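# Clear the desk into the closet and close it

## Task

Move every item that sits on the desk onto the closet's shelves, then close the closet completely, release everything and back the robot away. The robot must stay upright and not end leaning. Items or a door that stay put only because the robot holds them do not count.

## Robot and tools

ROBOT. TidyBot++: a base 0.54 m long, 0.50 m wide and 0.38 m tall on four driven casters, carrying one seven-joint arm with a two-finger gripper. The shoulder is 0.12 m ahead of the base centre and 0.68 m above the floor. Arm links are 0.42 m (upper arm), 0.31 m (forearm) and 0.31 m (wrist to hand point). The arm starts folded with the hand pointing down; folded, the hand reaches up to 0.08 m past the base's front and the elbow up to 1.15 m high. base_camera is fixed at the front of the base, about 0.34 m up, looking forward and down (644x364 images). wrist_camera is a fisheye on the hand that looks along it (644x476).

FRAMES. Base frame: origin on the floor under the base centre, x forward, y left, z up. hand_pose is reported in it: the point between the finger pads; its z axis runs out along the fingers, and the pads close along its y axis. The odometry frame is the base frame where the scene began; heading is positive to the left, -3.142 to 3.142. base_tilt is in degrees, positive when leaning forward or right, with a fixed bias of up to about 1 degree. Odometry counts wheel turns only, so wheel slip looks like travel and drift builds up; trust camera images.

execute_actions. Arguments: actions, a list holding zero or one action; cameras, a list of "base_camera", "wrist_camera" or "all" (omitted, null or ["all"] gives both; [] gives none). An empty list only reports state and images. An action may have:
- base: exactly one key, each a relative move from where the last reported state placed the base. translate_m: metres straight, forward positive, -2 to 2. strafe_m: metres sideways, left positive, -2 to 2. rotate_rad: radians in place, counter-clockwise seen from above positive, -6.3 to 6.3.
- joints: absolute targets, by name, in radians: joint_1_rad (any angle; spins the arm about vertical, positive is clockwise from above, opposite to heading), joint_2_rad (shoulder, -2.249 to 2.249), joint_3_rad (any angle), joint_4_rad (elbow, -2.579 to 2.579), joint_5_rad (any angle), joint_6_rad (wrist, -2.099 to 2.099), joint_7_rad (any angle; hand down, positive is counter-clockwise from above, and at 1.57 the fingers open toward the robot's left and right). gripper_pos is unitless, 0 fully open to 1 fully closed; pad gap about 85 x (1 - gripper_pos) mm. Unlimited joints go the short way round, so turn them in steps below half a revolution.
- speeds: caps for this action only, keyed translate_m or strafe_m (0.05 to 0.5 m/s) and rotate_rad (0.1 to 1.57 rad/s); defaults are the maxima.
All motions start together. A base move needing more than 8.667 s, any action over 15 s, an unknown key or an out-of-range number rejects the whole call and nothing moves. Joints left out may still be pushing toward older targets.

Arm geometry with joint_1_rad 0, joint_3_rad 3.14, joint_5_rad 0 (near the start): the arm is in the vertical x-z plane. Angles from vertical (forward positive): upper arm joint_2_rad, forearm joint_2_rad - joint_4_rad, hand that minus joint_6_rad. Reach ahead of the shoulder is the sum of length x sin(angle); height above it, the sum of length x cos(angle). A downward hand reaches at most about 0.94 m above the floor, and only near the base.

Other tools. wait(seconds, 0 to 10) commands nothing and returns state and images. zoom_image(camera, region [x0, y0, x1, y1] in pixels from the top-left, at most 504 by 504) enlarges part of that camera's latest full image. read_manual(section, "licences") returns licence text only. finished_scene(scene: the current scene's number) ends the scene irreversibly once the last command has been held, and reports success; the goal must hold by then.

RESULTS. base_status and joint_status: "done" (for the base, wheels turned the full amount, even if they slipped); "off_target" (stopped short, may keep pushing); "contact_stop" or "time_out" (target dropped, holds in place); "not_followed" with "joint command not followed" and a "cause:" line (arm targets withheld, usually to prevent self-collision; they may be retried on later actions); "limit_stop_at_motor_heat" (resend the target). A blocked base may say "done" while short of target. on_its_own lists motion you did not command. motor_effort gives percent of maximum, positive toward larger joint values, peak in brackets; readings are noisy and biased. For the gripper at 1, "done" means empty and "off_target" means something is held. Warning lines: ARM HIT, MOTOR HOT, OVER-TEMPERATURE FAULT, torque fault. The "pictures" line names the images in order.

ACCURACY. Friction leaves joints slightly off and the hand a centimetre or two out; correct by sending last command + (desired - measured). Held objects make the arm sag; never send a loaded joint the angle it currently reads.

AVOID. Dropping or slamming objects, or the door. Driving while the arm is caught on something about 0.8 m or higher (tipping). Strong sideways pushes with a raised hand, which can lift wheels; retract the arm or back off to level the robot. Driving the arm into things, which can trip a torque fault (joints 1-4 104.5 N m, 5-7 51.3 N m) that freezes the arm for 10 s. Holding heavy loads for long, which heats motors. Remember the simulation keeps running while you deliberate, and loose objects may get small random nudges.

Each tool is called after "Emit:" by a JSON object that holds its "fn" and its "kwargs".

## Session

Emit:
{"fn": "execute_actions", "kwargs": {"actions": [{"joints":{"joint_2_rad":-0.4,"joint_4_rad":-1.4,"joint_6_rad":-0.85,"joint_7_rad":1.6}}]}}

Scene clock: 2.43 s.
base_odometry: x=+0.000 y=+0.000 heading=+0.000 (m, m, rad; odometry frame)
base_tilt: forward=+0.3 right=-0.3 (deg)
base_status: not commanded
joint_positions: joint_1_rad=-0.012 joint_2_rad=-0.389 joint_3_rad=+3.124 joint_4_rad=-1.423 joint_5_rad=-0.045 joint_6_rad=-0.886 joint_7_rad=+1.571 gripper_pos=+0.000
joint_status: all done
motor_effort: joint_1_rad=+0(0) joint_2_rad=-5(8) joint_3_rad=+0(1) joint_4_rad=+21(21) joint_5_rad=+0(0) joint_6_rad=+9(8) joint_7_rad=-1(1) (%)
hand_pose: x=+0.5212 y=+0.0263 z=+1.1256 quat_wxyz=(-0.028, +0.819, +0.012, +0.573) (m; base frame)
pictures: base_camera, wrist_camera
camera_calibration (this result's frames):
wrist_camera: T_world_to_cam=[[0.00890244, -0.989053, -0.147294, 0.191625], [-0.3244, 0.136477, -0.936023, 1.27336], [0.945878, 0.056115, -0.319634, -0.00329586], [0, 0, 0, 1]] pos_world=[0.414488, 0.0159292, 1.21906]
Images, in order (width x height): base_camera 644x364, wrist_camera 644x476.

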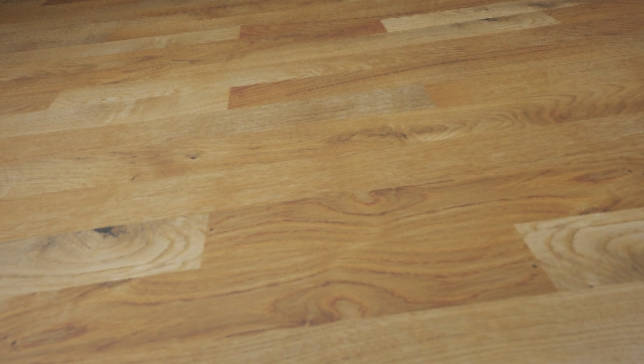

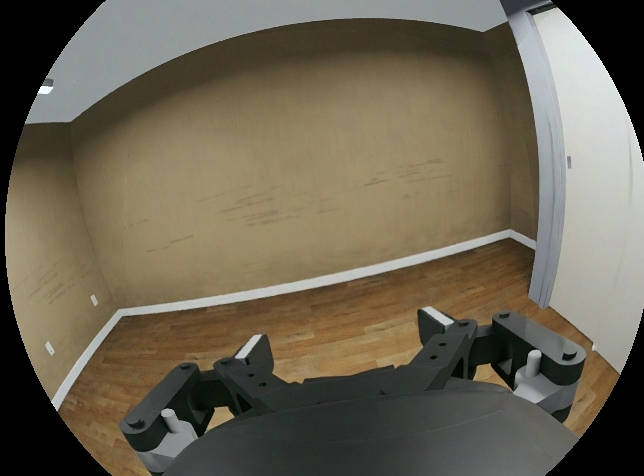

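Emit:
{"fn": "execute_actions", "kwargs": {"actions": [{"base":{"rotate_rad":-1.47},"joints":{"joint_1_rad":-3.1,"joint_5_rad":0.03,"joint_3_rad":3.15}}]}}

Scene clock: 8.37 s.
base_odometry: x=+0.000 y=+0.000 heading=-1.469 (m, m, rad; odometry frame)
base_tilt: forward=+0.3 right=-0.3 (deg)
base_status: done
joint_positions: joint_1_rad=-3.085 joint_2_rad=-0.389 joint_3_rad=+3.126 joint_4_rad=-1.423 joint_5_rad=+0.003 joint_6_rad=-0.885 joint_7_rad=+1.571 gripper_pos=+0.000
joint_status: all done
motor_effort: joint_1_rad=+0(2) joint_2_rad=-5(7) joint_3_rad=+1(1) joint_4_rad=+21(21) joint_5_rad=+1(1) joint_6_rad=+9(9) joint_7_rad=-1(0) (%)
hand_pose: x=-0.2837 y=+0.0139 z=+1.1256 quat_wxyz=(-0.574, +0.015, +0.819, +0.016) (m; base frame)
pictures: base_camera, wrist_camera
camera_calibration (this result's frames):
wrist_camera: T_world_to_cam=[[0.0850454, 0.990606, -0.107085, 0.135331], [0.311576, -0.128525, -0.941489, 1.2042], [-0.946408, 0.0467043, -0.319579, 0.221938], [0, 0, 0, 1]] pos_world=[-0.176665, 0.0103438, 1.21916]
Images, in order (width x height): base_camera 644x364, wrist_camera 644x476.

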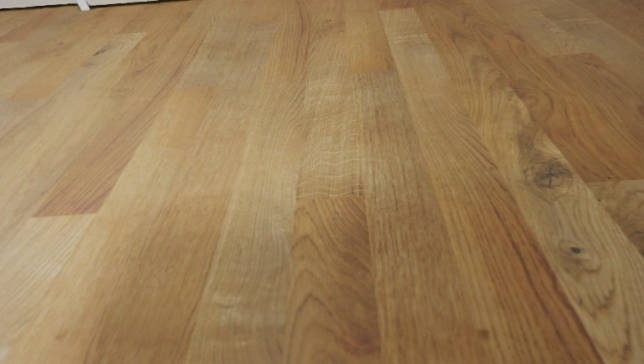

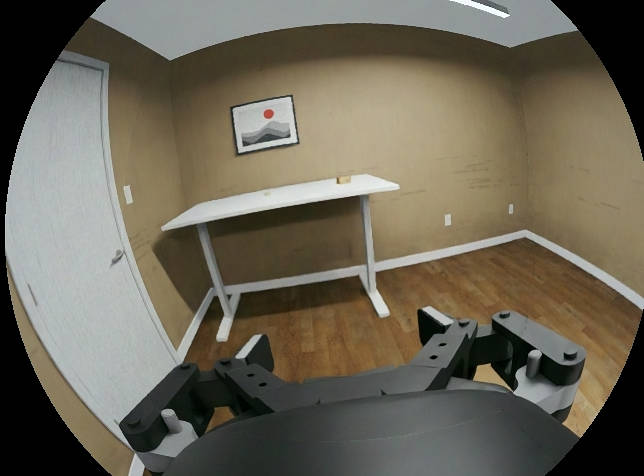

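Emit:
{"fn": "execute_actions", "kwargs": {"actions": [{"base":{"translate_m":0.7},"joints":{"joint_1_rad":0.01,"joint_2_rad":-0.3,"joint_4_rad":-2.16,"joint_6_rad":0.29,"gripper_pos":1.0}}]}}

Scene clock: 13.93 s.
base_odometry: x=+0.070 y=-0.697 heading=-1.470 (m, m, rad; odometry frame)
base_tilt: forward=+0.3 right=-0.3 (deg)
base_status: done
joint_positions: joint_1_rad=-0.004 joint_2_rad=-0.315 joint_3_rad=+3.133 joint_4_rad=-2.131 joint_5_rad=+0.004 joint_6_rad=+0.252 joint_7_rad=+1.571 gripper_pos=+0.999
joint_status: all done
motor_effort: joint_1_rad=+0(1) joint_2_rad=-10(13) joint_3_rad=+1(2) joint_4_rad=+23(25) joint_5_rad=+1(1) joint_6_rad=+10(10) joint_7_rad=-1(0) (%)
hand_pose: x=+0.6046 y=+0.0081 z=+1.0081 quat_wxyz=(-0.002, +0.704, +0.007, +0.710) (m; base frame)
pictures: base_camera, wrist_camera
camera_calibration (this result's frames):
wrist_camera: T_world_to_cam=[[0.0138072, -0.993151, -0.116022, 0.121071], [0.0295479, 0.116388, -0.992764, 1.0363], [0.999468, 0.0102791, 0.0309525, -0.504149], [0, 0, 0, 1]] pos_world=[0.471588, 0.00481132, 1.05846]
Images, in order (width x height): base_camera 644x364, wrist_camera 644x476.

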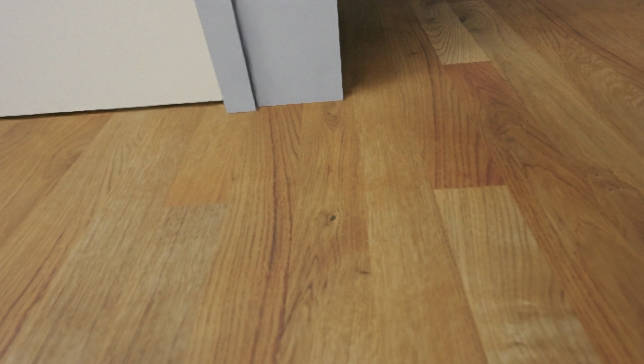

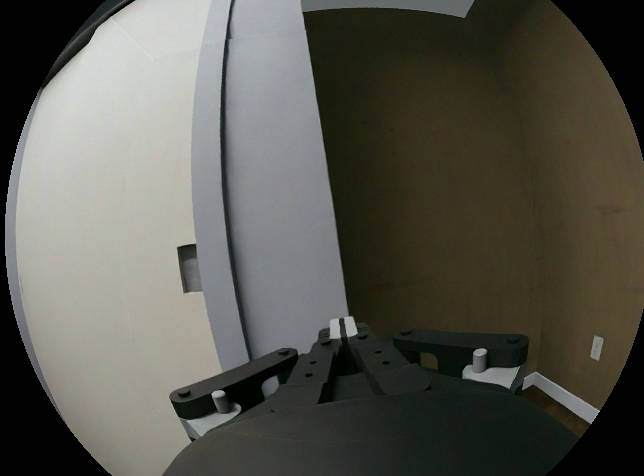

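Emit:
{"fn": "execute_actions", "kwargs": {"actions": [{"base":{"strafe_m":0.25},"joints":{"joint_4_rad":-2.02,"joint_6_rad":0.13}}], "cameras": []}}

Emit:
{"fn": "execute_actions", "kwargs": {"actions": [{"base":{"translate_m":0.19}}]}}

Scene clock: 18.23 s.
base_odometry: x=+0.319 y=-0.672 heading=-1.470 (m, m, rad; odometry frame)
base_tilt: forward=+0.2 right=-0.3 (deg)
base_status: done
joint_positions: joint_1_rad=-0.002 joint_2_rad=-0.313 joint_3_rad=+3.134 joint_4_rad=-2.040 joint_5_rad=+0.004 joint_6_rad=+0.167 joint_7_rad=+1.571 gripper_pos=+0.999
joint_status: all done
motor_effort: joint_1_rad=+0(1) joint_2_rad=-10(11) joint_3_rad=+1(3) joint_4_rad=+24(25) joint_5_rad=+0(1) joint_6_rad=+10(9) joint_7_rad=-1(0) (%)
hand_pose: x=+0.6111 y=+0.0069 z=+1.0366 quat_wxyz=(-0.001, +0.703, +0.006, +0.711) (m; base frame)
pictures: none
No camera images: the call's "cameras" was empty. Leave "cameras" out to get every camera's image.

Scene clock: 19.83 s.
base_odometry: x=+0.338 y=-0.861 heading=-1.470 (m, m, rad; odometry frame)
base_tilt: forward=+0.3 right=-0.3 (deg)
base_status: done
joint_positions: joint_1_rad=-0.002 joint_2_rad=-0.299 joint_3_rad=+3.134 joint_4_rad=-2.040 joint_5_rad=+0.004 joint_6_rad=+0.165 joint_7_rad=+1.571 gripper_pos=+0.999
joint_status: not commanded
motor_effort: joint_1_rad=+0(1) joint_2_rad=-11(13) joint_3_rad=+1(1) joint_4_rad=+23(24) joint_5_rad=+1(1) joint_6_rad=+9(9) joint_7_rad=+0(0) (%)
hand_pose: x=+0.6160 y=+0.0069 z=+1.0292 quat_wxyz=(-0.001, +0.709, +0.006, +0.705) (m; base frame)
pictures: base_camera, wrist_camera
camera_calibration (this result's frames):
wrist_camera: T_world_to_cam=[[0.0096278, -0.993162, -0.116346, 0.12505], [0.0170708, 0.116497, -0.993044, 1.06503], [0.999808, 0.00757472, 0.0180757, -0.503167], [0, 0, 0, 1]] pos_world=[0.483686, 0.00393328, 1.08126]
Images, in order (width x height): base_camera 644x364, wrist_camera 644x476.

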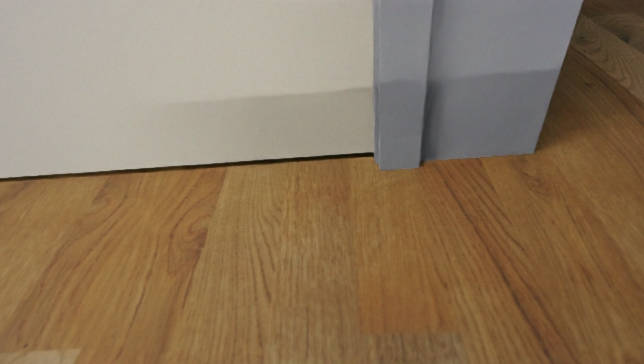

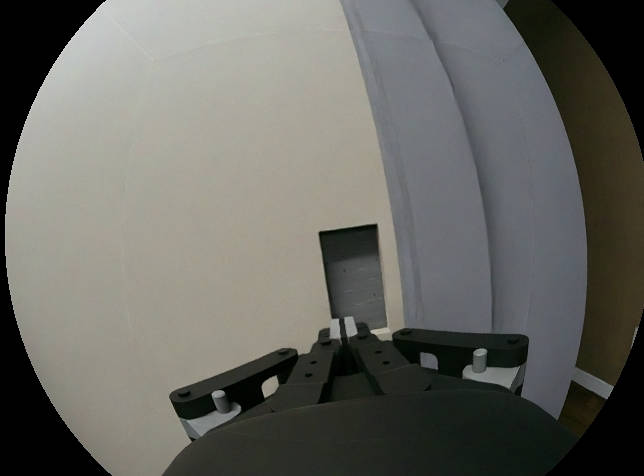

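Emit:
{"fn": "execute_actions", "kwargs": {"actions": [{"base":{"strafe_m":-0.011},"joints":{"joint_4_rad":-1.985}}], "cameras": []}}

Emit:
{"fn": "execute_actions", "kwargs": {"actions": [{"base":{"translate_m":0.05},"speeds":{"translate_m":0.06}}]}}

Scene clock: 22.57 s.
base_odometry: x=+0.327 y=-0.862 heading=-1.470 (m, m, rad; odometry frame)
base_tilt: forward=+0.3 right=-0.3 (deg)
base_status: done
joint_positions: joint_1_rad=-0.001 joint_2_rad=-0.299 joint_3_rad=+3.137 joint_4_rad=-2.008 joint_5_rad=+0.005 joint_6_rad=+0.164 joint_7_rad=+1.571 gripper_pos=+0.999
joint_status: all done
motor_effort: joint_1_rad=+0(1) joint_2_rad=-11(12) joint_3_rad=+1(2) joint_4_rad=+23(25) joint_5_rad=+1(0) joint_6_rad=+9(10) joint_7_rad=+0(0) (%)
hand_pose: x=+0.6175 y=+0.0050 z=+1.0488 quat_wxyz=(+0.000, +0.698, +0.005, +0.716) (m; base frame)
pictures: none
No camera images: the call's "cameras" was empty. Leave "cameras" out to get every camera's image.

Scene clock: 23.83 s.
base_odometry: x=+0.332 y=-0.912 heading=-1.470 (m, m, rad; odometry frame)
base_tilt: forward=+0.3 right=-0.3 (deg)
base_status: done
joint_positions: joint_1_rad=-0.001 joint_2_rad=-0.328 joint_3_rad=+3.137 joint_4_rad=-2.011 joint_5_rad=+0.005 joint_6_rad=+0.144 joint_7_rad=+1.571 gripper_pos=+0.999
joint_status: not commanded
motor_effort: joint_1_rad=+0(1) joint_2_rad=-5(10) joint_3_rad=+1(2) joint_4_rad=+27(31) joint_5_rad=+1(0) joint_6_rad=+11(13) joint_7_rad=-1(1) (%)
hand_pose: x=+0.6070 y=+0.0049 z=+1.0547 quat_wxyz=(+0.000, +0.696, +0.005, +0.718) (m; base frame)
pictures: base_camera, wrist_camera
camera_calibration (this result's frames):
wrist_camera: T_world_to_cam=[[0.0104258, -0.993112, -0.116702, 0.126054], [0.0536637, 0.117095, -0.99167, 1.06703], [0.998505, 0.00407627, 0.0545149, -0.532179], [0, 0, 0, 1]] pos_world=[0.472808, 0.00240996, 1.10187]
Images, in order (width x height): base_camera 644x364, wrist_camera 644x476.

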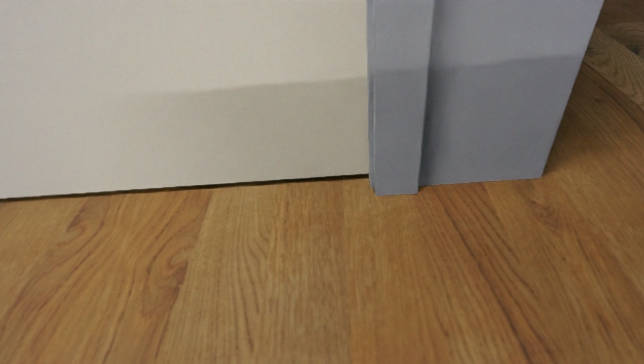

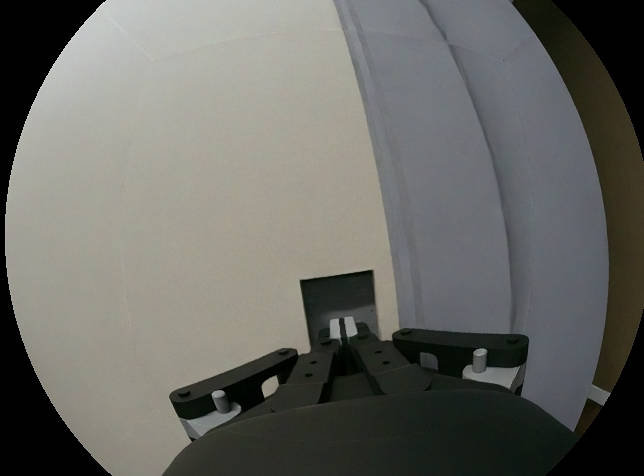

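Emit:
{"fn": "execute_actions", "kwargs": {"actions": [{"base":{"strafe_m":0.48},"speeds":{"strafe_m":0.15},"joints":{"joint_2_rad":-0.29}}]}}

Scene clock: 28.57 s.
base_odometry: x=+0.810 y=-0.864 heading=-1.470 (m, m, rad; odometry frame)
base_tilt: forward=+0.2 right=-0.3 (deg)
base_status: done
joint_positions: joint_1_rad=+0.022 joint_2_rad=-0.331 joint_3_rad=+3.161 joint_4_rad=-2.009 joint_5_rad=+0.005 joint_6_rad=+0.134 joint_7_rad=+1.572 gripper_pos=+0.999
joint_status: joint_2_rad off_target (ended at -0.331, target -0.290)
motor_effort: joint_1_rad=-1(9) joint_2_rad=+1(7) joint_3_rad=+0(9) joint_4_rad=+32(32) joint_5_rad=+1(2) joint_6_rad=+14(14) joint_7_rad=+0(0) (%)
hand_pose: x=+0.6059 y=-0.0202 z=+1.0545 quat_wxyz=(+0.014, +0.697, -0.014, +0.716) (m; base frame)
pictures: base_camera, wrist_camera
camera_calibration (this result's frames):
wrist_camera: T_world_to_cam=[[-0.035435, -0.99167, -0.123836, 0.136409], [0.0544924, 0.121812, -0.991056, 1.0688], [0.997885, -0.0418661, 0.0497221, -0.526456], [0, 0, 0, 1]] pos_world=[0.471935, -0.0169609, 1.10231]
Images, in order (width x height): base_camera 644x364, wrist_camera 644x476.

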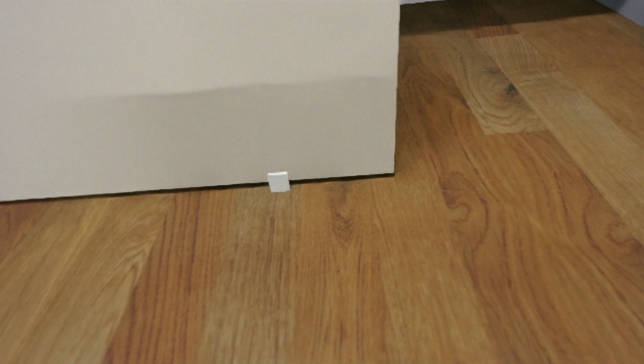

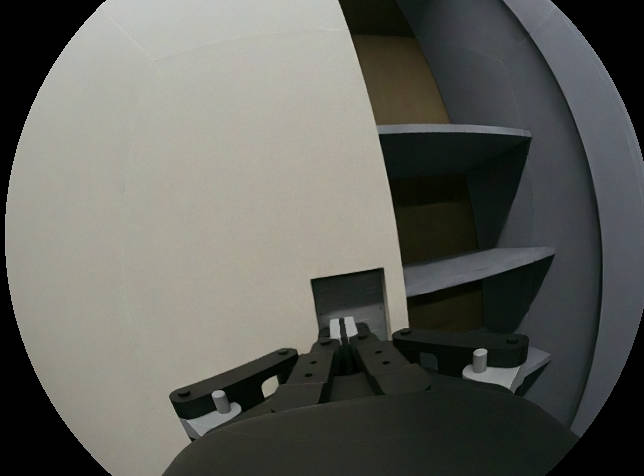

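Emit:
{"fn": "execute_actions", "kwargs": {"actions": [{"base":{"translate_m":-0.1},"joints":{"joint_1_rad":0.022,"joint_3_rad":3.16}}], "cameras": []}}

Emit:
{"fn": "execute_actions", "kwargs": {"actions": [{"base":{"translate_m":-2.0},"joints":{"joint_1_rad":2.55,"joint_3_rad":3.125,"joint_2_rad":-0.2,"joint_4_rad":-1.1,"joint_6_rad":-1.15,"gripper_pos":0}}], "cameras": ["wrist_camera"]}}

Scene clock: 33.87 s.
base_odometry: x=+0.800 y=-0.764 heading=-1.470 (m, m, rad; odometry frame)
base_tilt: forward=+0.2 right=-0.3 (deg)
base_status: done
joint_positions: joint_1_rad=+0.022 joint_2_rad=-0.294 joint_3_rad=+3.161 joint_4_rad=-1.987 joint_5_rad=+0.005 joint_6_rad=+0.134 joint_7_rad=+1.572 gripper_pos=+0.999
joint_status: all done
motor_effort: joint_1_rad=+0(0) joint_2_rad=-11(14) joint_3_rad=+0(2) joint_4_rad=+23(31) joint_5_rad=+0(1) joint_6_rad=+9(14) joint_7_rad=+0(1) (%)
hand_pose: x=+0.6203 y=-0.0206 z=+1.0495 quat_wxyz=(+0.014, +0.703, -0.014, +0.711) (m; base frame)
pictures: none
No camera images: the call's "cameras" was empty. Leave "cameras" out to get every camera's image.

Scene clock: 39.23 s.
base_odometry: x=+0.599 y=+1.226 heading=-1.470 (m, m, rad; odometry frame)
base_tilt: forward=+0.2 right=-0.3 (deg)
base_status: done
joint_positions: joint_1_rad=+2.536 joint_2_rad=-0.202 joint_3_rad=+3.148 joint_4_rad=-1.128 joint_5_rad=+0.006 joint_6_rad=-1.114 joint_7_rad=+1.572 gripper_pos=+0.000
joint_status: all done
motor_effort: joint_1_rad=+0(1) joint_2_rad=-11(14) joint_3_rad=+1(2) joint_4_rad=+19(24) joint_5_rad=+1(1) joint_6_rad=+8(9) joint_7_rad=+0(0) (%)
hand_pose: x=-0.2488 y=-0.2497 z=+1.1423 quat_wxyz=(+0.501, +0.251, -0.814, +0.152) (m; base frame)
pictures: wrist_camera
camera_calibration (this result's frames):
wrist_camera: T_world_to_cam=[[-0.511123, 0.853005, -0.105522, 0.210815], [0.420989, 0.14142, -0.895974, 1.21783], [-0.749347, -0.502377, -0.431389, 0.3123], [0, 0, 0, 1]] pos_world=[-0.170921, -0.19516, 1.24812]
Images, in order (width x height): wrist_camera 644x476.

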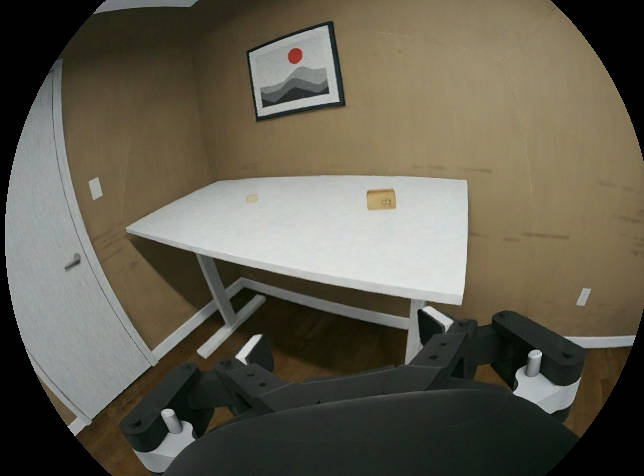

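Emit:
{"fn": "zoom_image", "kwargs": {"camera": "wrist_camera", "region": [220, 160, 420, 240]}}

Region (220, 160, 420, 240) of wrist_camera's 644x476 image, scaled by 2.520; it fills the top 202 rows of this view, and the rest is white.

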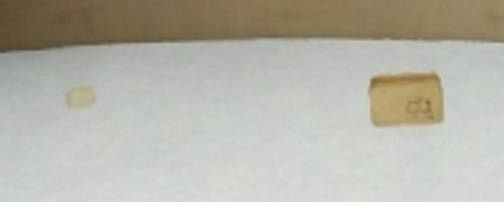

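Emit:
{"fn": "execute_actions", "kwargs": {"actions": [{"base":{"strafe_m":0.165},"joints":{"joint_1_rad":1.715,"joint_2_rad":0.03,"joint_4_rad":-1.385,"joint_5_rad":-0.64,"joint_6_rad":-0.535,"joint_7_rad":2.29}}], "cameras": ["wrist_camera"]}}

Scene clock: 60.00 s.
base_odometry: x=+0.763 y=+1.243 heading=-1.470 (m, m, rad; odometry frame)
base_tilt: forward=+0.3 right=-0.3 (deg)
base_status: done
joint_positions: joint_1_rad=+1.726 joint_2_rad=+0.023 joint_3_rad=+3.142 joint_4_rad=-1.358 joint_5_rad=-0.616 joint_6_rad=-0.572 joint_7_rad=+2.263 gripper_pos=+0.000
joint_status: all done
motor_effort: joint_1_rad=+0(1) joint_2_rad=-22(24) joint_3_rad=+0(3) joint_4_rad=+23(23) joint_5_rad=-1(2) joint_6_rad=+7(8) joint_7_rad=-1(0) (%)
hand_pose: x=+0.1238 y=-0.6094 z=+1.0759 quat_wxyz=(+0.400, +0.628, -0.494, +0.450) (m; base frame)
pictures: wrist_camera
camera_calibration (this result's frames):
wrist_camera: T_world_to_cam=[[-0.985434, -0.15877, -0.0609254, 0.0951563], [0.0177635, 0.260201, -0.965391, 1.24933], [0.169128, -0.952411, -0.25359, -0.197095], [0, 0, 0, 1]] pos_world=[0.104912, -0.497683, 1.16191]
Images, in order (width x height): wrist_camera 644x476.

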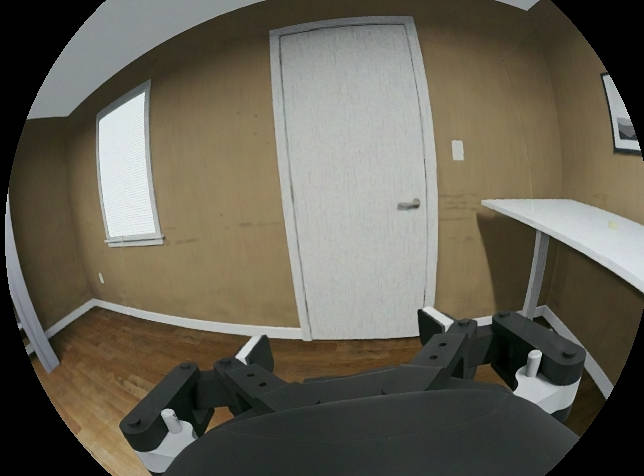

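Signs right. Drive back.

Emit:
{"fn": "execute_actions", "kwargs": {"actions": [{"base":{"translate_m":-1.07}}], "cameras": ["wrist_camera"]}}

Scene clock: 67.10 s.
base_odometry: x=+0.657 y=+2.302 heading=-1.469 (m, m, rad; odometry frame)
base_tilt: forward=+0.3 right=-0.3 (deg)
base_status: translate_m time_out (by the wheels' count: -1.064 of -1.070)
joint_positions: joint_1_rad=+1.722 joint_2_rad=+0.025 joint_3_rad=+3.138 joint_4_rad=-1.360 joint_5_rad=-0.618 joint_6_rad=-0.568 joint_7_rad=+2.263 gripper_pos=+0.000
joint_status: not commanded
motor_effort: joint_1_rad=+0(8) joint_2_rad=-21(25) joint_3_rad=+0(7) joint_4_rad=+23(24) joint_5_rad=-2(3) joint_6_rad=+7(9) joint_7_rad=-1(1) (%)
hand_pose: x=+0.1275 y=-0.6104 z=+1.0756 quat_wxyz=(+0.399, +0.628, -0.493, +0.452) (m; base frame)
pictures: wrist_camera
camera_calibration (this result's frames):
wrist_camera: T_world_to_cam=[[-0.984525, -0.163622, -0.0627548, 0.0975481], [0.0185347, 0.258869, -0.965735, 1.24866], [0.174261, -0.951953, -0.25183, -0.200976], [0, 0, 0, 1]] pos_world=[0.107917, -0.498598, 1.16139]
Images, in order (width x height): wrist_camera 644x476.

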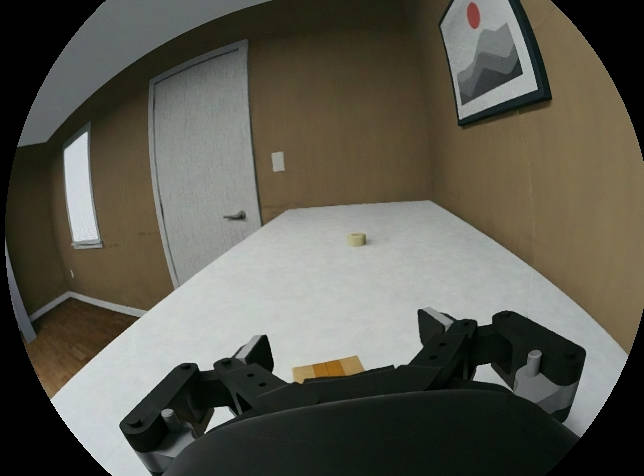

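Emit:
{"fn": "execute_actions", "kwargs": {"actions": [{"base":{"translate_m":0.03}}], "cameras": []}}

Emit:
{"fn": "execute_actions", "kwargs": {"actions": [{"base":{"strafe_m":0.1}}], "cameras": ["wrist_camera"]}}

Scene clock: 69.27 s.
base_odometry: x=+0.660 y=+2.272 heading=-1.469 (m, m, rad; odometry frame)
base_tilt: forward=+0.2 right=-0.3 (deg)
base_status: done
joint_positions: joint_1_rad=+1.716 joint_2_rad=+0.025 joint_3_rad=+3.134 joint_4_rad=-1.360 joint_5_rad=-0.618 joint_6_rad=-0.568 joint_7_rad=+2.263 gripper_pos=+0.000
joint_status: not commanded
motor_effort: joint_1_rad=-1(3) joint_2_rad=-21(22) joint_3_rad=+0(2) joint_4_rad=+23(23) joint_5_rad=-2(2) joint_6_rad=+7(8) joint_7_rad=+0(1) (%)
hand_pose: x=+0.1334 y=-0.6102 z=+1.0756 quat_wxyz=(+0.397, +0.630, -0.490, +0.453) (m; base frame)
pictures: none
No camera images: the call's "cameras" was empty. Leave "cameras" out to get every camera's image.

Scene clock: 70.50 s.
base_odometry: x=+0.759 y=+2.282 heading=-1.469 (m, m, rad; odometry frame)
base_tilt: forward=+0.2 right=-0.3 (deg)
base_status: done
joint_positions: joint_1_rad=+1.716 joint_2_rad=+0.023 joint_3_rad=+3.134 joint_4_rad=-1.360 joint_5_rad=-0.618 joint_6_rad=-0.567 joint_7_rad=+2.263 gripper_pos=+0.000
joint_status: not commanded
motor_effort: joint_1_rad=+0(1) joint_2_rad=-21(26) joint_3_rad=+0(1) joint_4_rad=+22(24) joint_5_rad=-2(2) joint_6_rad=+8(7) joint_7_rad=+0(0) (%)
hand_pose: x=+0.1334 y=-0.6097 z=+1.0761 quat_wxyz=(+0.397, +0.630, -0.489, +0.454) (m; base frame)
pictures: wrist_camera
camera_calibration (this result's frames):
wrist_camera: T_world_to_cam=[[-0.982936, -0.172984, -0.0625495, 0.0973774], [0.0160837, 0.257917, -0.966033, 1.24899], [0.183241, -0.950555, -0.250734, -0.202736], [0, 0, 0, 1]] pos_world=[0.112777, -0.498005, 1.16183]
Images, in order (width x height): wrist_camera 644x476.

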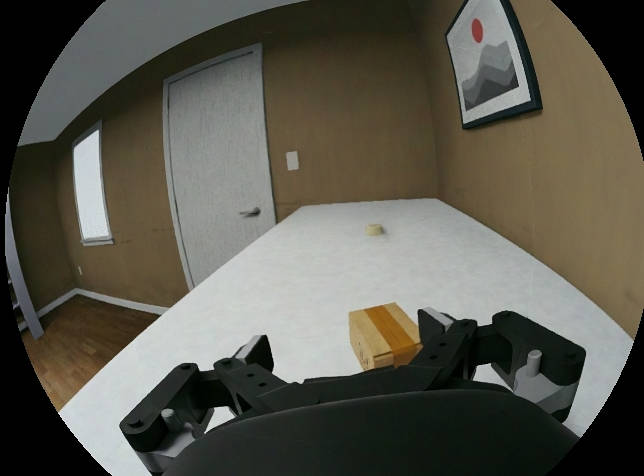

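Emit:
{"fn": "execute_actions", "kwargs": {"actions": [{"base":{"strafe_m":-0.065},"joints":{"joint_1_rad":1.755}}], "cameras": []}}

Emit:
{"fn": "execute_actions", "kwargs": {"actions": [{"joints":{"joint_2_rad":0.12}}], "cameras": ["wrist_camera"]}}

Scene clock: 75.83 s.
base_odometry: x=+0.695 y=+2.275 heading=-1.469 (m, m, rad; odometry frame)
base_tilt: forward=+0.2 right=-0.3 (deg)
base_status: done
joint_positions: joint_1_rad=+1.746 joint_2_rad=+0.033 joint_3_rad=+3.134 joint_4_rad=-1.361 joint_5_rad=-0.618 joint_6_rad=-0.567 joint_7_rad=+2.263 gripper_pos=+0.000
joint_status: all done
motor_effort: joint_1_rad=+0(2) joint_2_rad=-20(25) joint_3_rad=+0(2) joint_4_rad=+23(23) joint_5_rad=-2(2) joint_6_rad=+7(8) joint_7_rad=+0(1) (%)
hand_pose: x=+0.1142 y=-0.6137 z=+1.0695 quat_wxyz=(+0.400, +0.624, -0.502, +0.445) (m; base frame)
pictures: none
No camera images: the call's "cameras" was empty. Leave "cameras" out to get every camera's image.

Scene clock: 76.83 s.
base_odometry: x=+0.695 y=+2.275 heading=-1.469 (m, m, rad; odometry frame)
base_tilt: forward=+0.3 right=-0.3 (deg)
base_status: not commanded
joint_positions: joint_1_rad=+1.746 joint_2_rad=+0.122 joint_3_rad=+3.134 joint_4_rad=-1.365 joint_5_rad=-0.618 joint_6_rad=-0.567 joint_7_rad=+2.263 gripper_pos=+0.000
joint_status: all done
motor_effort: joint_1_rad=+0(0) joint_2_rad=-26(27) joint_3_rad=+0(0) joint_4_rad=+23(25) joint_5_rad=-1(2) joint_6_rad=+7(7) joint_7_rad=-1(0) (%)
hand_pose: x=+0.1087 y=-0.6449 z=+1.0123 quat_wxyz=(+0.367, +0.638, -0.525, +0.427) (m; base frame)
pictures: wrist_camera
camera_calibration (this result's frames):
wrist_camera: T_world_to_cam=[[-0.986308, -0.135146, -0.0945067, 0.120162], [0.0410206, 0.354008, -0.934343, 1.22395], [0.159729, -0.925427, -0.343617, -0.134896], [0, 0, 0, 1]] pos_world=[0.0898565, -0.541886, 1.1086]
Images, in order (width x height): wrist_camera 644x476.

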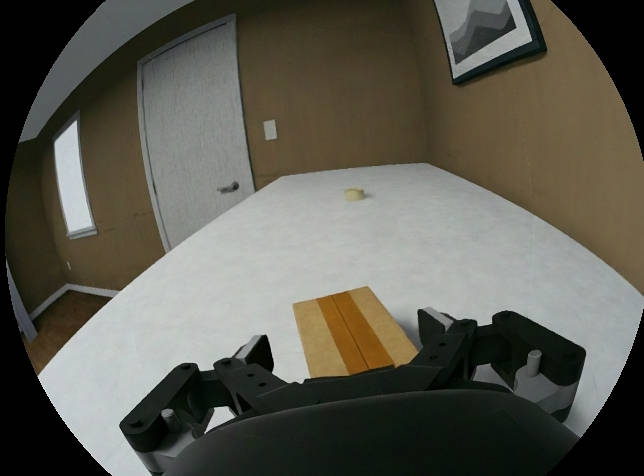

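Emit:
{"fn": "execute_actions", "kwargs": {"actions": [{"joints":{"joint_1_rad":1.77}}], "cameras": []}}

Emit:
{"fn": "execute_actions", "kwargs": {"actions": [{"joints":{"joint_2_rad":0.165}}], "cameras": ["wrist_camera"]}}

Scene clock: 79.23 s.
base_odometry: x=+0.695 y=+2.275 heading=-1.469 (m, m, rad; odometry frame)
base_tilt: forward=+0.3 right=-0.3 (deg)
base_status: not commanded
joint_positions: joint_1_rad=+1.757 joint_2_rad=+0.122 joint_3_rad=+3.134 joint_4_rad=-1.365 joint_5_rad=-0.618 joint_6_rad=-0.567 joint_7_rad=+2.263 gripper_pos=+0.000
joint_status: all done
motor_effort: joint_1_rad=+0(1) joint_2_rad=-25(26) joint_3_rad=+0(0) joint_4_rad=+22(23) joint_5_rad=-2(2) joint_6_rad=+7(7) joint_7_rad=+0(0) (%)
hand_pose: x=+0.1018 y=-0.6447 z=+1.0123 quat_wxyz=(+0.369, +0.636, -0.528, +0.425) (m; base frame)
pictures: none
No camera images: the call's "cameras" was empty. Leave "cameras" out to get every camera's image.

Scene clock: 80.07 s.
base_odometry: x=+0.695 y=+2.275 heading=-1.469 (m, m, rad; odometry frame)
base_tilt: forward=+0.2 right=-0.3 (deg)
base_status: not commanded
joint_positions: joint_1_rad=+1.757 joint_2_rad=+0.159 joint_3_rad=+3.134 joint_4_rad=-1.365 joint_5_rad=-0.618 joint_6_rad=-0.567 joint_7_rad=+2.263 gripper_pos=+0.000
joint_status: all done
motor_effort: joint_1_rad=+0(0) joint_2_rad=-27(28) joint_3_rad=+0(0) joint_4_rad=+23(23) joint_5_rad=-2(2) joint_6_rad=+7(7) joint_7_rad=+0(0) (%)
hand_pose: x=+0.0996 y=-0.6564 z=+0.9882 quat_wxyz=(+0.356, +0.641, -0.537, +0.418) (m; base frame)
pictures: wrist_camera
camera_calibration (this result's frames):
wrist_camera: T_world_to_cam=[[-0.987003, -0.120884, -0.105886, 0.128024], [0.0512495, 0.387719, -0.920352, 1.21318], [0.15231, -0.913817, -0.376484, -0.111544], [0, 0, 0, 1]] pos_world=[0.0811742, -0.556828, 1.08812]
Images, in order (width x height): wrist_camera 644x476.

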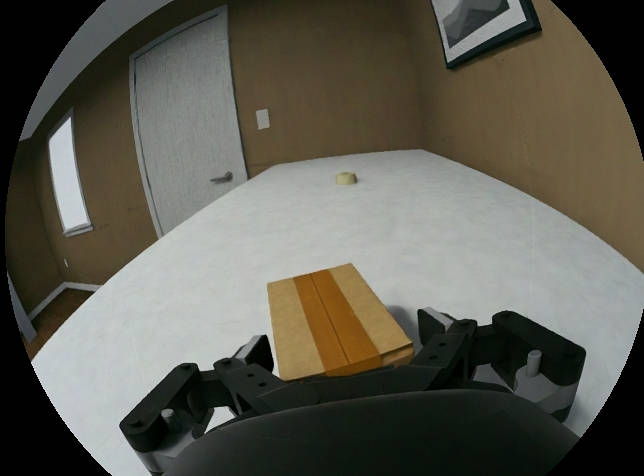

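Emit:
{"fn": "execute_actions", "kwargs": {"actions": [{"base":{"strafe_m":-0.008},"joints":{"joint_2_rad":0.183}}], "cameras": []}}

Emit:
{"fn": "execute_actions", "kwargs": {"actions": [{"joints":{"gripper_pos":1.0}}], "cameras": ["wrist_camera"]}}

Scene clock: 82.60 s.
base_odometry: x=+0.687 y=+2.274 heading=-1.469 (m, m, rad; odometry frame)
base_tilt: forward=+0.2 right=-0.3 (deg)
base_status: done
joint_positions: joint_1_rad=+1.757 joint_2_rad=+0.177 joint_3_rad=+3.134 joint_4_rad=-1.365 joint_5_rad=-0.618 joint_6_rad=-0.567 joint_7_rad=+2.263 gripper_pos=+0.000
joint_status: all done
motor_effort: joint_1_rad=+0(1) joint_2_rad=-27(29) joint_3_rad=+0(1) joint_4_rad=+23(24) joint_5_rad=-2(2) joint_6_rad=+7(7) joint_7_rad=-1(0) (%)
hand_pose: x=+0.0985 y=-0.6615 z=+0.9766 quat_wxyz=(+0.349, +0.643, -0.541, +0.414) (m; base frame)
pictures: none
No camera images: the call's "cameras" was empty. Leave "cameras" out to get every camera's image.

Scene clock: 83.70 s.
base_odometry: x=+0.687 y=+2.274 heading=-1.469 (m, m, rad; odometry frame)
base_tilt: forward=+0.2 right=-0.3 (deg)
base_status: not commanded
joint_positions: joint_1_rad=+1.757 joint_2_rad=+0.172 joint_3_rad=+3.134 joint_4_rad=-1.366 joint_5_rad=-0.621 joint_6_rad=-0.561 joint_7_rad=+2.263 gripper_pos=+0.346
joint_status: gripper_pos off_target (ended at +0.346, target +1.000)
motor_effort: joint_1_rad=+0(1) joint_2_rad=-24(28) joint_3_rad=+0(1) joint_4_rad=+20(23) joint_5_rad=-1(2) joint_6_rad=+6(7) joint_7_rad=-1(0) (%)
hand_pose: x=+0.0981 y=-0.6608 z=+0.9809 quat_wxyz=(+0.353, +0.640, -0.541, +0.416) (m; base frame)
pictures: wrist_camera
camera_calibration (this result's frames):
wrist_camera: T_world_to_cam=[[-0.986957, -0.116383, -0.111225, 0.1334], [0.0567593, 0.39497, -0.916939, 1.20917], [0.150647, -0.911292, -0.383212, -0.109694], [0, 0, 0, 1]] pos_world=[0.0795531, -0.562022, 1.08153]
Images, in order (width x height): wrist_camera 644x476.

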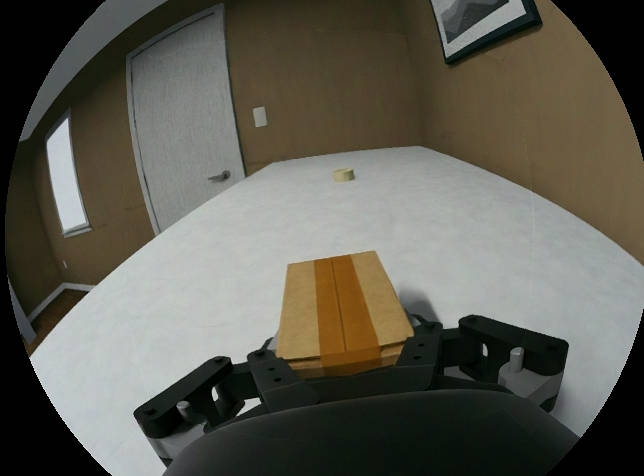

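Emit:
{"fn": "execute_actions", "kwargs": {"actions": [{"joints":{"joint_2_rad":-0.05}}], "cameras": []}}

Emit:
{"fn": "execute_actions", "kwargs": {"actions": [{"base":{"translate_m":2.0},"joints":{"joint_1_rad":-0.012,"joint_2_rad":-0.16,"joint_5_rad":0.03,"joint_6_rad":-0.79,"joint_7_rad":1.545,"joint_3_rad":3.155}}], "cameras": []}}

Emit:
{"fn": "execute_actions", "kwargs": {"actions": [{"base":{"strafe_m":-0.49}}], "cameras": []}}

Emit:
{"fn": "execute_actions", "kwargs": {"actions": [{"base":{"translate_m":0.8}}]}}

Scene clock: 90.60 s.
base_odometry: x=+0.687 y=+2.274 heading=-1.469 (m, m, rad; odometry frame)
base_tilt: forward=+0.2 right=-0.3 (deg)
base_status: not commanded
joint_positions: joint_1_rad=+1.757 joint_2_rad=-0.050 joint_3_rad=+3.134 joint_4_rad=-1.377 joint_5_rad=-0.621 joint_6_rad=-0.561 joint_7_rad=+2.263 gripper_pos=+0.346
joint_status: all done
motor_effort: joint_1_rad=+0(0) joint_2_rad=-19(31) joint_3_rad=+0(0) joint_4_rad=+24(27) joint_5_rad=-2(2) joint_6_rad=+8(8) joint_7_rad=-1(0) (%)
hand_pose: x=+0.1133 y=-0.5804 z=+1.1110 quat_wxyz=(+0.428, +0.608, -0.488, +0.457) (m; base frame)
pictures: none
No camera images: the call's "cameras" was empty. Leave "cameras" out to get every camera's image.

Scene clock: 96.13 s.
base_odometry: x=+0.890 y=+0.285 heading=-1.469 (m, m, rad; odometry frame)
base_tilt: forward=+0.3 right=-0.3 (deg)
base_status: done
joint_positions: joint_1_rad=+0.001 joint_2_rad=-0.145 joint_3_rad=+3.134 joint_4_rad=-1.377 joint_5_rad=+0.003 joint_6_rad=-0.761 joint_7_rad=+1.573 gripper_pos=+0.346
joint_status: all done
motor_effort: joint_1_rad=+0(3) joint_2_rad=-16(22) joint_3_rad=+0(2) joint_4_rad=+23(24) joint_5_rad=+1(3) joint_6_rad=+10(9) joint_7_rad=-1(0) (%)
hand_pose: x=+0.6384 y=+0.0044 z=+1.0752 quat_wxyz=(+0.001, +0.839, +0.004, +0.543) (m; base frame)
pictures: none
No camera images: the call's "cameras" was empty. Leave "cameras" out to get every camera's image.

Scene clock: 98.47 s.
base_odometry: x=+0.402 y=+0.235 heading=-1.469 (m, m, rad; odometry frame)
base_tilt: forward=+0.3 right=-0.3 (deg)
base_status: done
joint_positions: joint_1_rad=-0.002 joint_2_rad=-0.146 joint_3_rad=+3.143 joint_4_rad=-1.377 joint_5_rad=+0.007 joint_6_rad=-0.761 joint_7_rad=+1.573 gripper_pos=+0.346
joint_status: not commanded
motor_effort: joint_1_rad=-1(2) joint_2_rad=-16(18) joint_3_rad=+0(1) joint_4_rad=+23(24) joint_5_rad=+1(1) joint_6_rad=+9(10) joint_7_rad=+0(1) (%)
hand_pose: x=+0.6383 y=+0.0001 z=+1.0752 quat_wxyz=(+0.004, +0.840, +0.002, +0.543) (m; base frame)
pictures: none
No camera images: the call's "cameras" was empty. Leave "cameras" out to get every camera's image.

Scene clock: 101.43 s.
base_odometry: x=+0.483 y=-0.561 heading=-1.469 (m, m, rad; odometry frame)
base_tilt: forward=+0.3 right=-0.3 (deg)
base_status: done
joint_positions: joint_1_rad=-0.002 joint_2_rad=-0.152 joint_3_rad=+3.143 joint_4_rad=-1.377 joint_5_rad=+0.007 joint_6_rad=-0.764 joint_7_rad=+1.573 gripper_pos=+0.346
joint_status: not commanded
motor_effort: joint_1_rad=+0(0) joint_2_rad=-16(19) joint_3_rad=+1(1) joint_4_rad=+24(25) joint_5_rad=+1(1) joint_6_rad=+9(10) joint_7_rad=+0(1) (%)
hand_pose: x=+0.6355 y=+0.0000 z=+1.0779 quat_wxyz=(+0.004, +0.838, +0.002, +0.545) (m; base frame)
pictures: base_camera, wrist_camera
camera_calibration (this result's frames):
wrist_camera: T_world_to_cam=[[-0.0505934, -0.993265, -0.104232, 0.148961], [-0.381303, 0.11567, -0.917185, 1.28525], [0.923065, -0.00665963, -0.384587, -0.0406046], [0, 0, 0, 1]] pos_world=[0.535085, -0.000977683, 1.17872]
Images, in order (width x height): base_camera 644x364, wrist_camera 644x476.

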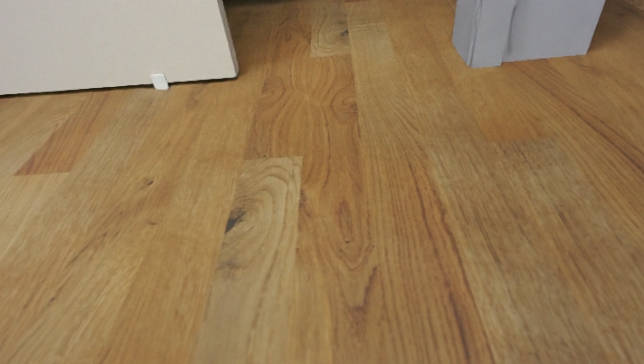

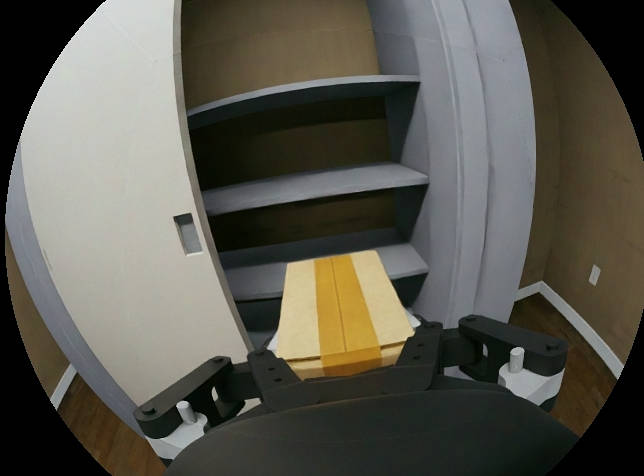

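Emit:
{"fn": "execute_actions", "kwargs": {"actions": [{"base":{"translate_m":0.38},"joints":{"joint_1_rad":-0.15,"joint_2_rad":0.08,"joint_4_rad":-1.15,"joint_6_rad":-0.70}}]}}

Scene clock: 106.47 s.
base_odometry: x=+0.521 y=-0.940 heading=-1.469 (m, m, rad; odometry frame)
base_tilt: forward=+0.3 right=-0.3 (deg)
base_status: done
joint_positions: joint_1_rad=-0.138 joint_2_rad=+0.094 joint_3_rad=+3.143 joint_4_rad=-1.183 joint_5_rad=+0.007 joint_6_rad=-0.739 joint_7_rad=+1.573 gripper_pos=+0.346
joint_status: all done
motor_effort: joint_1_rad=+0(1) joint_2_rad=-25(29) joint_3_rad=+0(1) joint_4_rad=+23(24) joint_5_rad=+1(1) joint_6_rad=+9(9) joint_7_rad=+0(1) (%)
hand_pose: x=+0.7347 y=+0.0845 z=+1.0576 quat_wxyz=(-0.032, +0.844, +0.060, +0.533) (m; base frame)
pictures: base_camera, wrist_camera
camera_calibration (this result's frames):
wrist_camera: T_world_to_cam=[[0.0818507, -0.991367, -0.102426, 0.136366], [-0.418039, 0.0591428, -0.906502, 1.31519], [0.904734, 0.117016, -0.409589, -0.109956], [0, 0, 0, 1]] pos_world=[0.63812, 0.0702716, 1.16115]
Images, in order (width x height): base_camera 644x364, wrist_camera 644x476.

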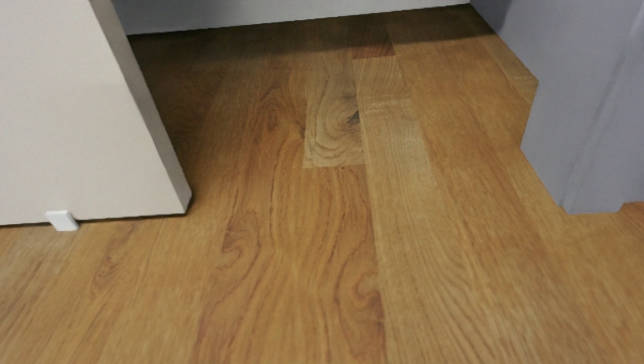

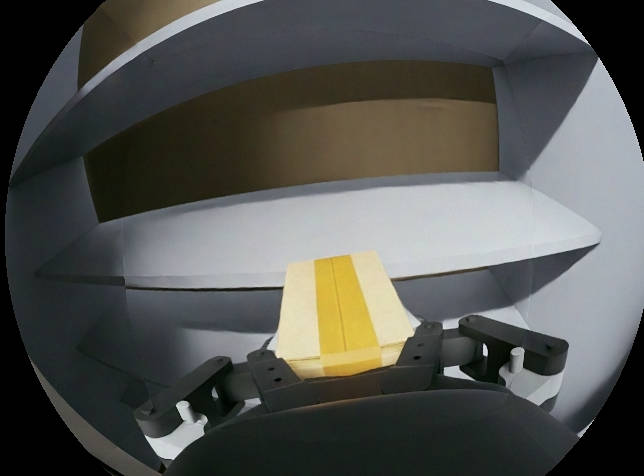

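Emit:
{"fn": "execute_actions", "kwargs": {"actions": [{"base":{"translate_m":0.25},"speeds":{"translate_m":0.2},"joints":{"joint_6_rad":-0.67}}], "cameras": []}}

Emit:
{"fn": "execute_actions", "kwargs": {"actions": [{"joints":{"joint_4_rad":-1.30,"joint_6_rad":-0.57}}], "cameras": ["wrist_camera"]}}

Scene clock: 110.87 s.
base_odometry: x=+0.547 y=-1.189 heading=-1.470 (m, m, rad; odometry frame)
base_tilt: forward=+0.3 right=-0.3 (deg)
base_status: done
joint_positions: joint_1_rad=-0.138 joint_2_rad=+0.089 joint_3_rad=+3.143 joint_4_rad=-1.180 joint_5_rad=+0.007 joint_6_rad=-0.710 joint_7_rad=+1.573 gripper_pos=+0.346
joint_status: all done
motor_effort: joint_1_rad=+0(0) joint_2_rad=-25(27) joint_3_rad=+0(1) joint_4_rad=+23(24) joint_5_rad=+1(1) joint_6_rad=+9(10) joint_7_rad=-1(0) (%)
hand_pose: x=+0.7364 y=+0.0848 z=+1.0709 quat_wxyz=(-0.033, +0.834, +0.059, +0.548) (m; base frame)
pictures: none
No camera images: the call's "cameras" was empty. Leave "cameras" out to get every camera's image.

Scene clock: 111.93 s.
base_odometry: x=+0.547 y=-1.189 heading=-1.470 (m, m, rad; odometry frame)
base_tilt: forward=+0.3 right=-0.3 (deg)
base_status: not commanded
joint_positions: joint_1_rad=-0.138 joint_2_rad=+0.087 joint_3_rad=+3.143 joint_4_rad=-1.273 joint_5_rad=+0.007 joint_6_rad=-0.606 joint_7_rad=+1.572 gripper_pos=+0.346
joint_status: all done
motor_effort: joint_1_rad=+0(1) joint_2_rad=-24(26) joint_3_rad=+0(1) joint_4_rad=+24(25) joint_5_rad=+1(2) joint_6_rad=+9(10) joint_7_rad=+0(0) (%)
hand_pose: x=+0.7445 y=+0.0861 z=+1.0471 quat_wxyz=(-0.034, +0.830, +0.059, +0.554) (m; base frame)
pictures: wrist_camera
camera_calibration (this result's frames):
wrist_camera: T_world_to_cam=[[0.0876711, -0.990551, -0.105459, 0.134828], [-0.372418, 0.0655974, -0.925744, 1.29524], [0.923915, 0.120436, -0.363148, -0.186592], [0, 0, 0, 1]] pos_world=[0.642945, 0.0710625, 1.14552]
Images, in order (width x height): wrist_camera 644x476.

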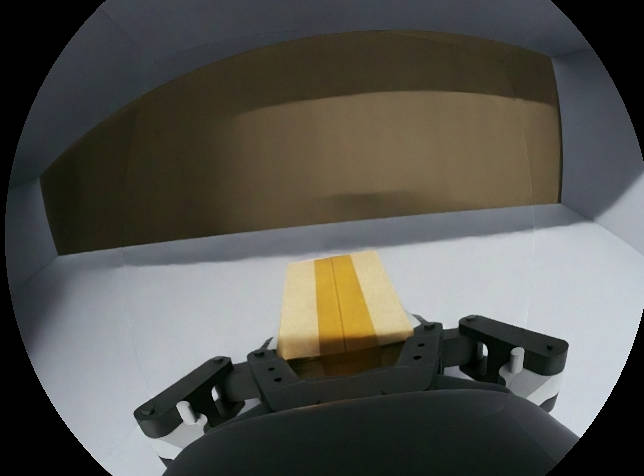

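Emit:
{"fn": "execute_actions", "kwargs": {"actions": [{"joints":{"joint_2_rad":0.13}}], "cameras": []}}

Scene clock: 113.37 s.
base_odometry: x=+0.547 y=-1.189 heading=-1.470 (m, m, rad; odometry frame)
base_tilt: forward=+0.3 right=-0.3 (deg)
base_status: not commanded
joint_positions: joint_1_rad=-0.138 joint_2_rad=+0.093 joint_3_rad=+3.143 joint_4_rad=-1.273 joint_5_rad=+0.007 joint_6_rad=-0.593 joint_7_rad=+1.572 gripper_pos=+0.346
joint_status: all done
motor_effort: joint_1_rad=+0(0) joint_2_rad=-20(24) joint_3_rad=+1(0) joint_4_rad=+19(23) joint_5_rad=+1(1) joint_6_rad=+7(9) joint_7_rad=+0(1) (%)
hand_pose: x=+0.7481 y=+0.0866 z=+1.0469 quat_wxyz=(-0.034, +0.828, +0.059, +0.556) (m; base frame)
pictures: none
No camera images: the call's "cameras" was empty. Leave "cameras" out to get every camera's image.

Emit:
{"fn": "execute_actions", "kwargs": {"actions": [{"joints":{"gripper_pos":0,"joint_2_rad":0.085}}], "cameras": []}}

Emit:
{"fn": "execute_actions", "kwargs": {"actions": [{"base":{"translate_m":-0.8}}], "cameras": ["wrist_camera"]}}

Emit:
{"fn": "execute_actions", "kwargs": {"actions": [{"base":{"strafe_m":-0.4},"joints":{"joint_2_rad":-0.09,"joint_4_rad":-1.385,"joint_6_rad":-0.76}}], "cameras": []}}

Emit:
{"fn": "execute_actions", "kwargs": {"actions": [{"base":{"translate_m":-2.0},"joints":{"joint_1_rad":2.74}}], "cameras": ["wrist_camera"]}}

Scene clock: 119.37 s.
base_odometry: x=+0.547 y=-1.189 heading=-1.470 (m, m, rad; odometry frame)
base_tilt: forward=+0.3 right=-0.3 (deg)
base_status: not commanded
joint_positions: joint_1_rad=-0.138 joint_2_rad=+0.091 joint_3_rad=+3.143 joint_4_rad=-1.275 joint_5_rad=+0.007 joint_6_rad=-0.593 joint_7_rad=+1.572 gripper_pos=+0.000
joint_status: all done
motor_effort: joint_1_rad=+0(0) joint_2_rad=-24(25) joint_3_rad=+0(0) joint_4_rad=+22(23) joint_5_rad=+1(1) joint_6_rad=+9(9) joint_7_rad=+0(0) (%)
hand_pose: x=+0.7471 y=+0.0865 z=+1.0472 quat_wxyz=(-0.034, +0.828, +0.059, +0.557) (m; base frame)
pictures: none
No camera images: the call's "cameras" was empty. Leave "cameras" out to get every camera's image.

Scene clock: 122.40 s.
base_odometry: x=+0.466 y=-0.392 heading=-1.470 (m, m, rad; odometry frame)
base_tilt: forward=+0.3 right=-0.3 (deg)
base_status: done
joint_positions: joint_1_rad=-0.141 joint_2_rad=+0.085 joint_3_rad=+3.144 joint_4_rad=-1.277 joint_5_rad=+0.008 joint_6_rad=-0.593 joint_7_rad=+1.572 gripper_pos=+0.000
joint_status: not commanded
motor_effort: joint_1_rad=+0(2) joint_2_rad=-24(28) joint_3_rad=+0(2) joint_4_rad=+23(24) joint_5_rad=+0(2) joint_6_rad=+9(9) joint_7_rad=+0(1) (%)
hand_pose: x=+0.7446 y=+0.0873 z=+1.0500 quat_wxyz=(-0.035, +0.827, +0.059, +0.558) (m; base frame)
pictures: wrist_camera
camera_calibration (this result's frames):
wrist_camera: T_world_to_cam=[[0.0907888, -0.990284, -0.105337, 0.133903], [-0.362126, 0.0657049, -0.929811, 1.29454], [0.927697, 0.122562, -0.352642, -0.199819], [0, 0, 0, 1]] pos_world=[0.642002, 0.0720343, 1.14732]
Images, in order (width x height): wrist_camera 644x476.

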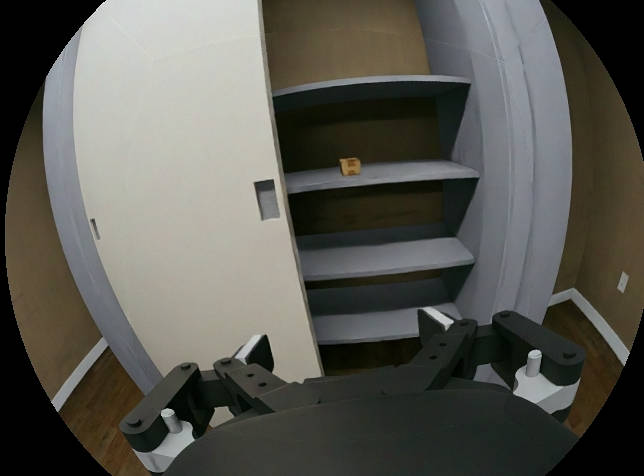

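Scene clock: 124.53 s.
base_odometry: x=+0.067 y=-0.433 heading=-1.470 (m, m, rad; odometry frame)
base_tilt: forward=+0.3 right=-0.3 (deg)
base_status: done
joint_positions: joint_1_rad=-0.144 joint_2_rad=-0.095 joint_3_rad=+3.147 joint_4_rad=-1.357 joint_5_rad=+0.008 joint_6_rad=-0.725 joint_7_rad=+1.572 gripper_pos=+0.000
joint_status: all done
motor_effort: joint_1_rad=+0(3) joint_2_rad=-17(26) joint_3_rad=+0(2) joint_4_rad=+22(23) joint_5_rad=+1(2) joint_6_rad=+8(8) joint_7_rad=-1(1) (%)
hand_pose: x=+0.6584 y=+0.0746 z=+1.0701 quat_wxyz=(-0.034, +0.836, +0.059, +0.545) (m; base frame)
pictures: none
No camera images: the call's "cameras" was empty. Leave "cameras" out to get every camera's image.

Scene clock: 129.90 s.
base_odometry: x=-0.134 y=+1.557 heading=-1.470 (m, m, rad; odometry frame)
base_tilt: forward=+0.2 right=-0.3 (deg)
base_status: done
joint_positions: joint_1_rad=+2.728 joint_2_rad=-0.087 joint_3_rad=+3.147 joint_4_rad=-1.360 joint_5_rad=+0.008 joint_6_rad=-0.726 joint_7_rad=+1.572 gripper_pos=+0.000
joint_status: all done
motor_effort: joint_1_rad=+0(1) joint_2_rad=-17(21) joint_3_rad=+0(2) joint_4_rad=+23(23) joint_5_rad=+2(1) joint_6_rad=+9(9) joint_7_rad=+0(0) (%)
hand_pose: x=-0.3834 y=-0.2169 z=+1.0641 quat_wxyz=(+0.530, +0.172, -0.823, +0.106) (m; base frame)
pictures: wrist_camera
camera_calibration (this result's frames):
wrist_camera: T_world_to_cam=[[-0.346147, 0.932415, -0.103853, 0.184428], [0.404381, 0.0483966, -0.913309, 1.19169], [-0.846557, -0.358135, -0.393803, 0.148194], [0, 0, 0, 1]] pos_world=[-0.292604, -0.176563, 1.1659]
Images, in order (width x height): wrist_camera 644x476.

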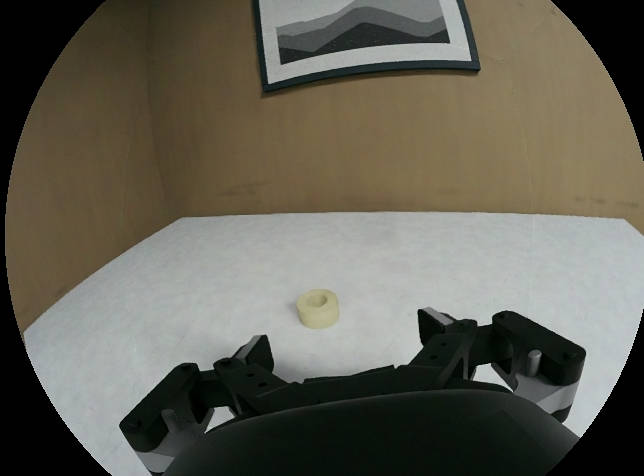

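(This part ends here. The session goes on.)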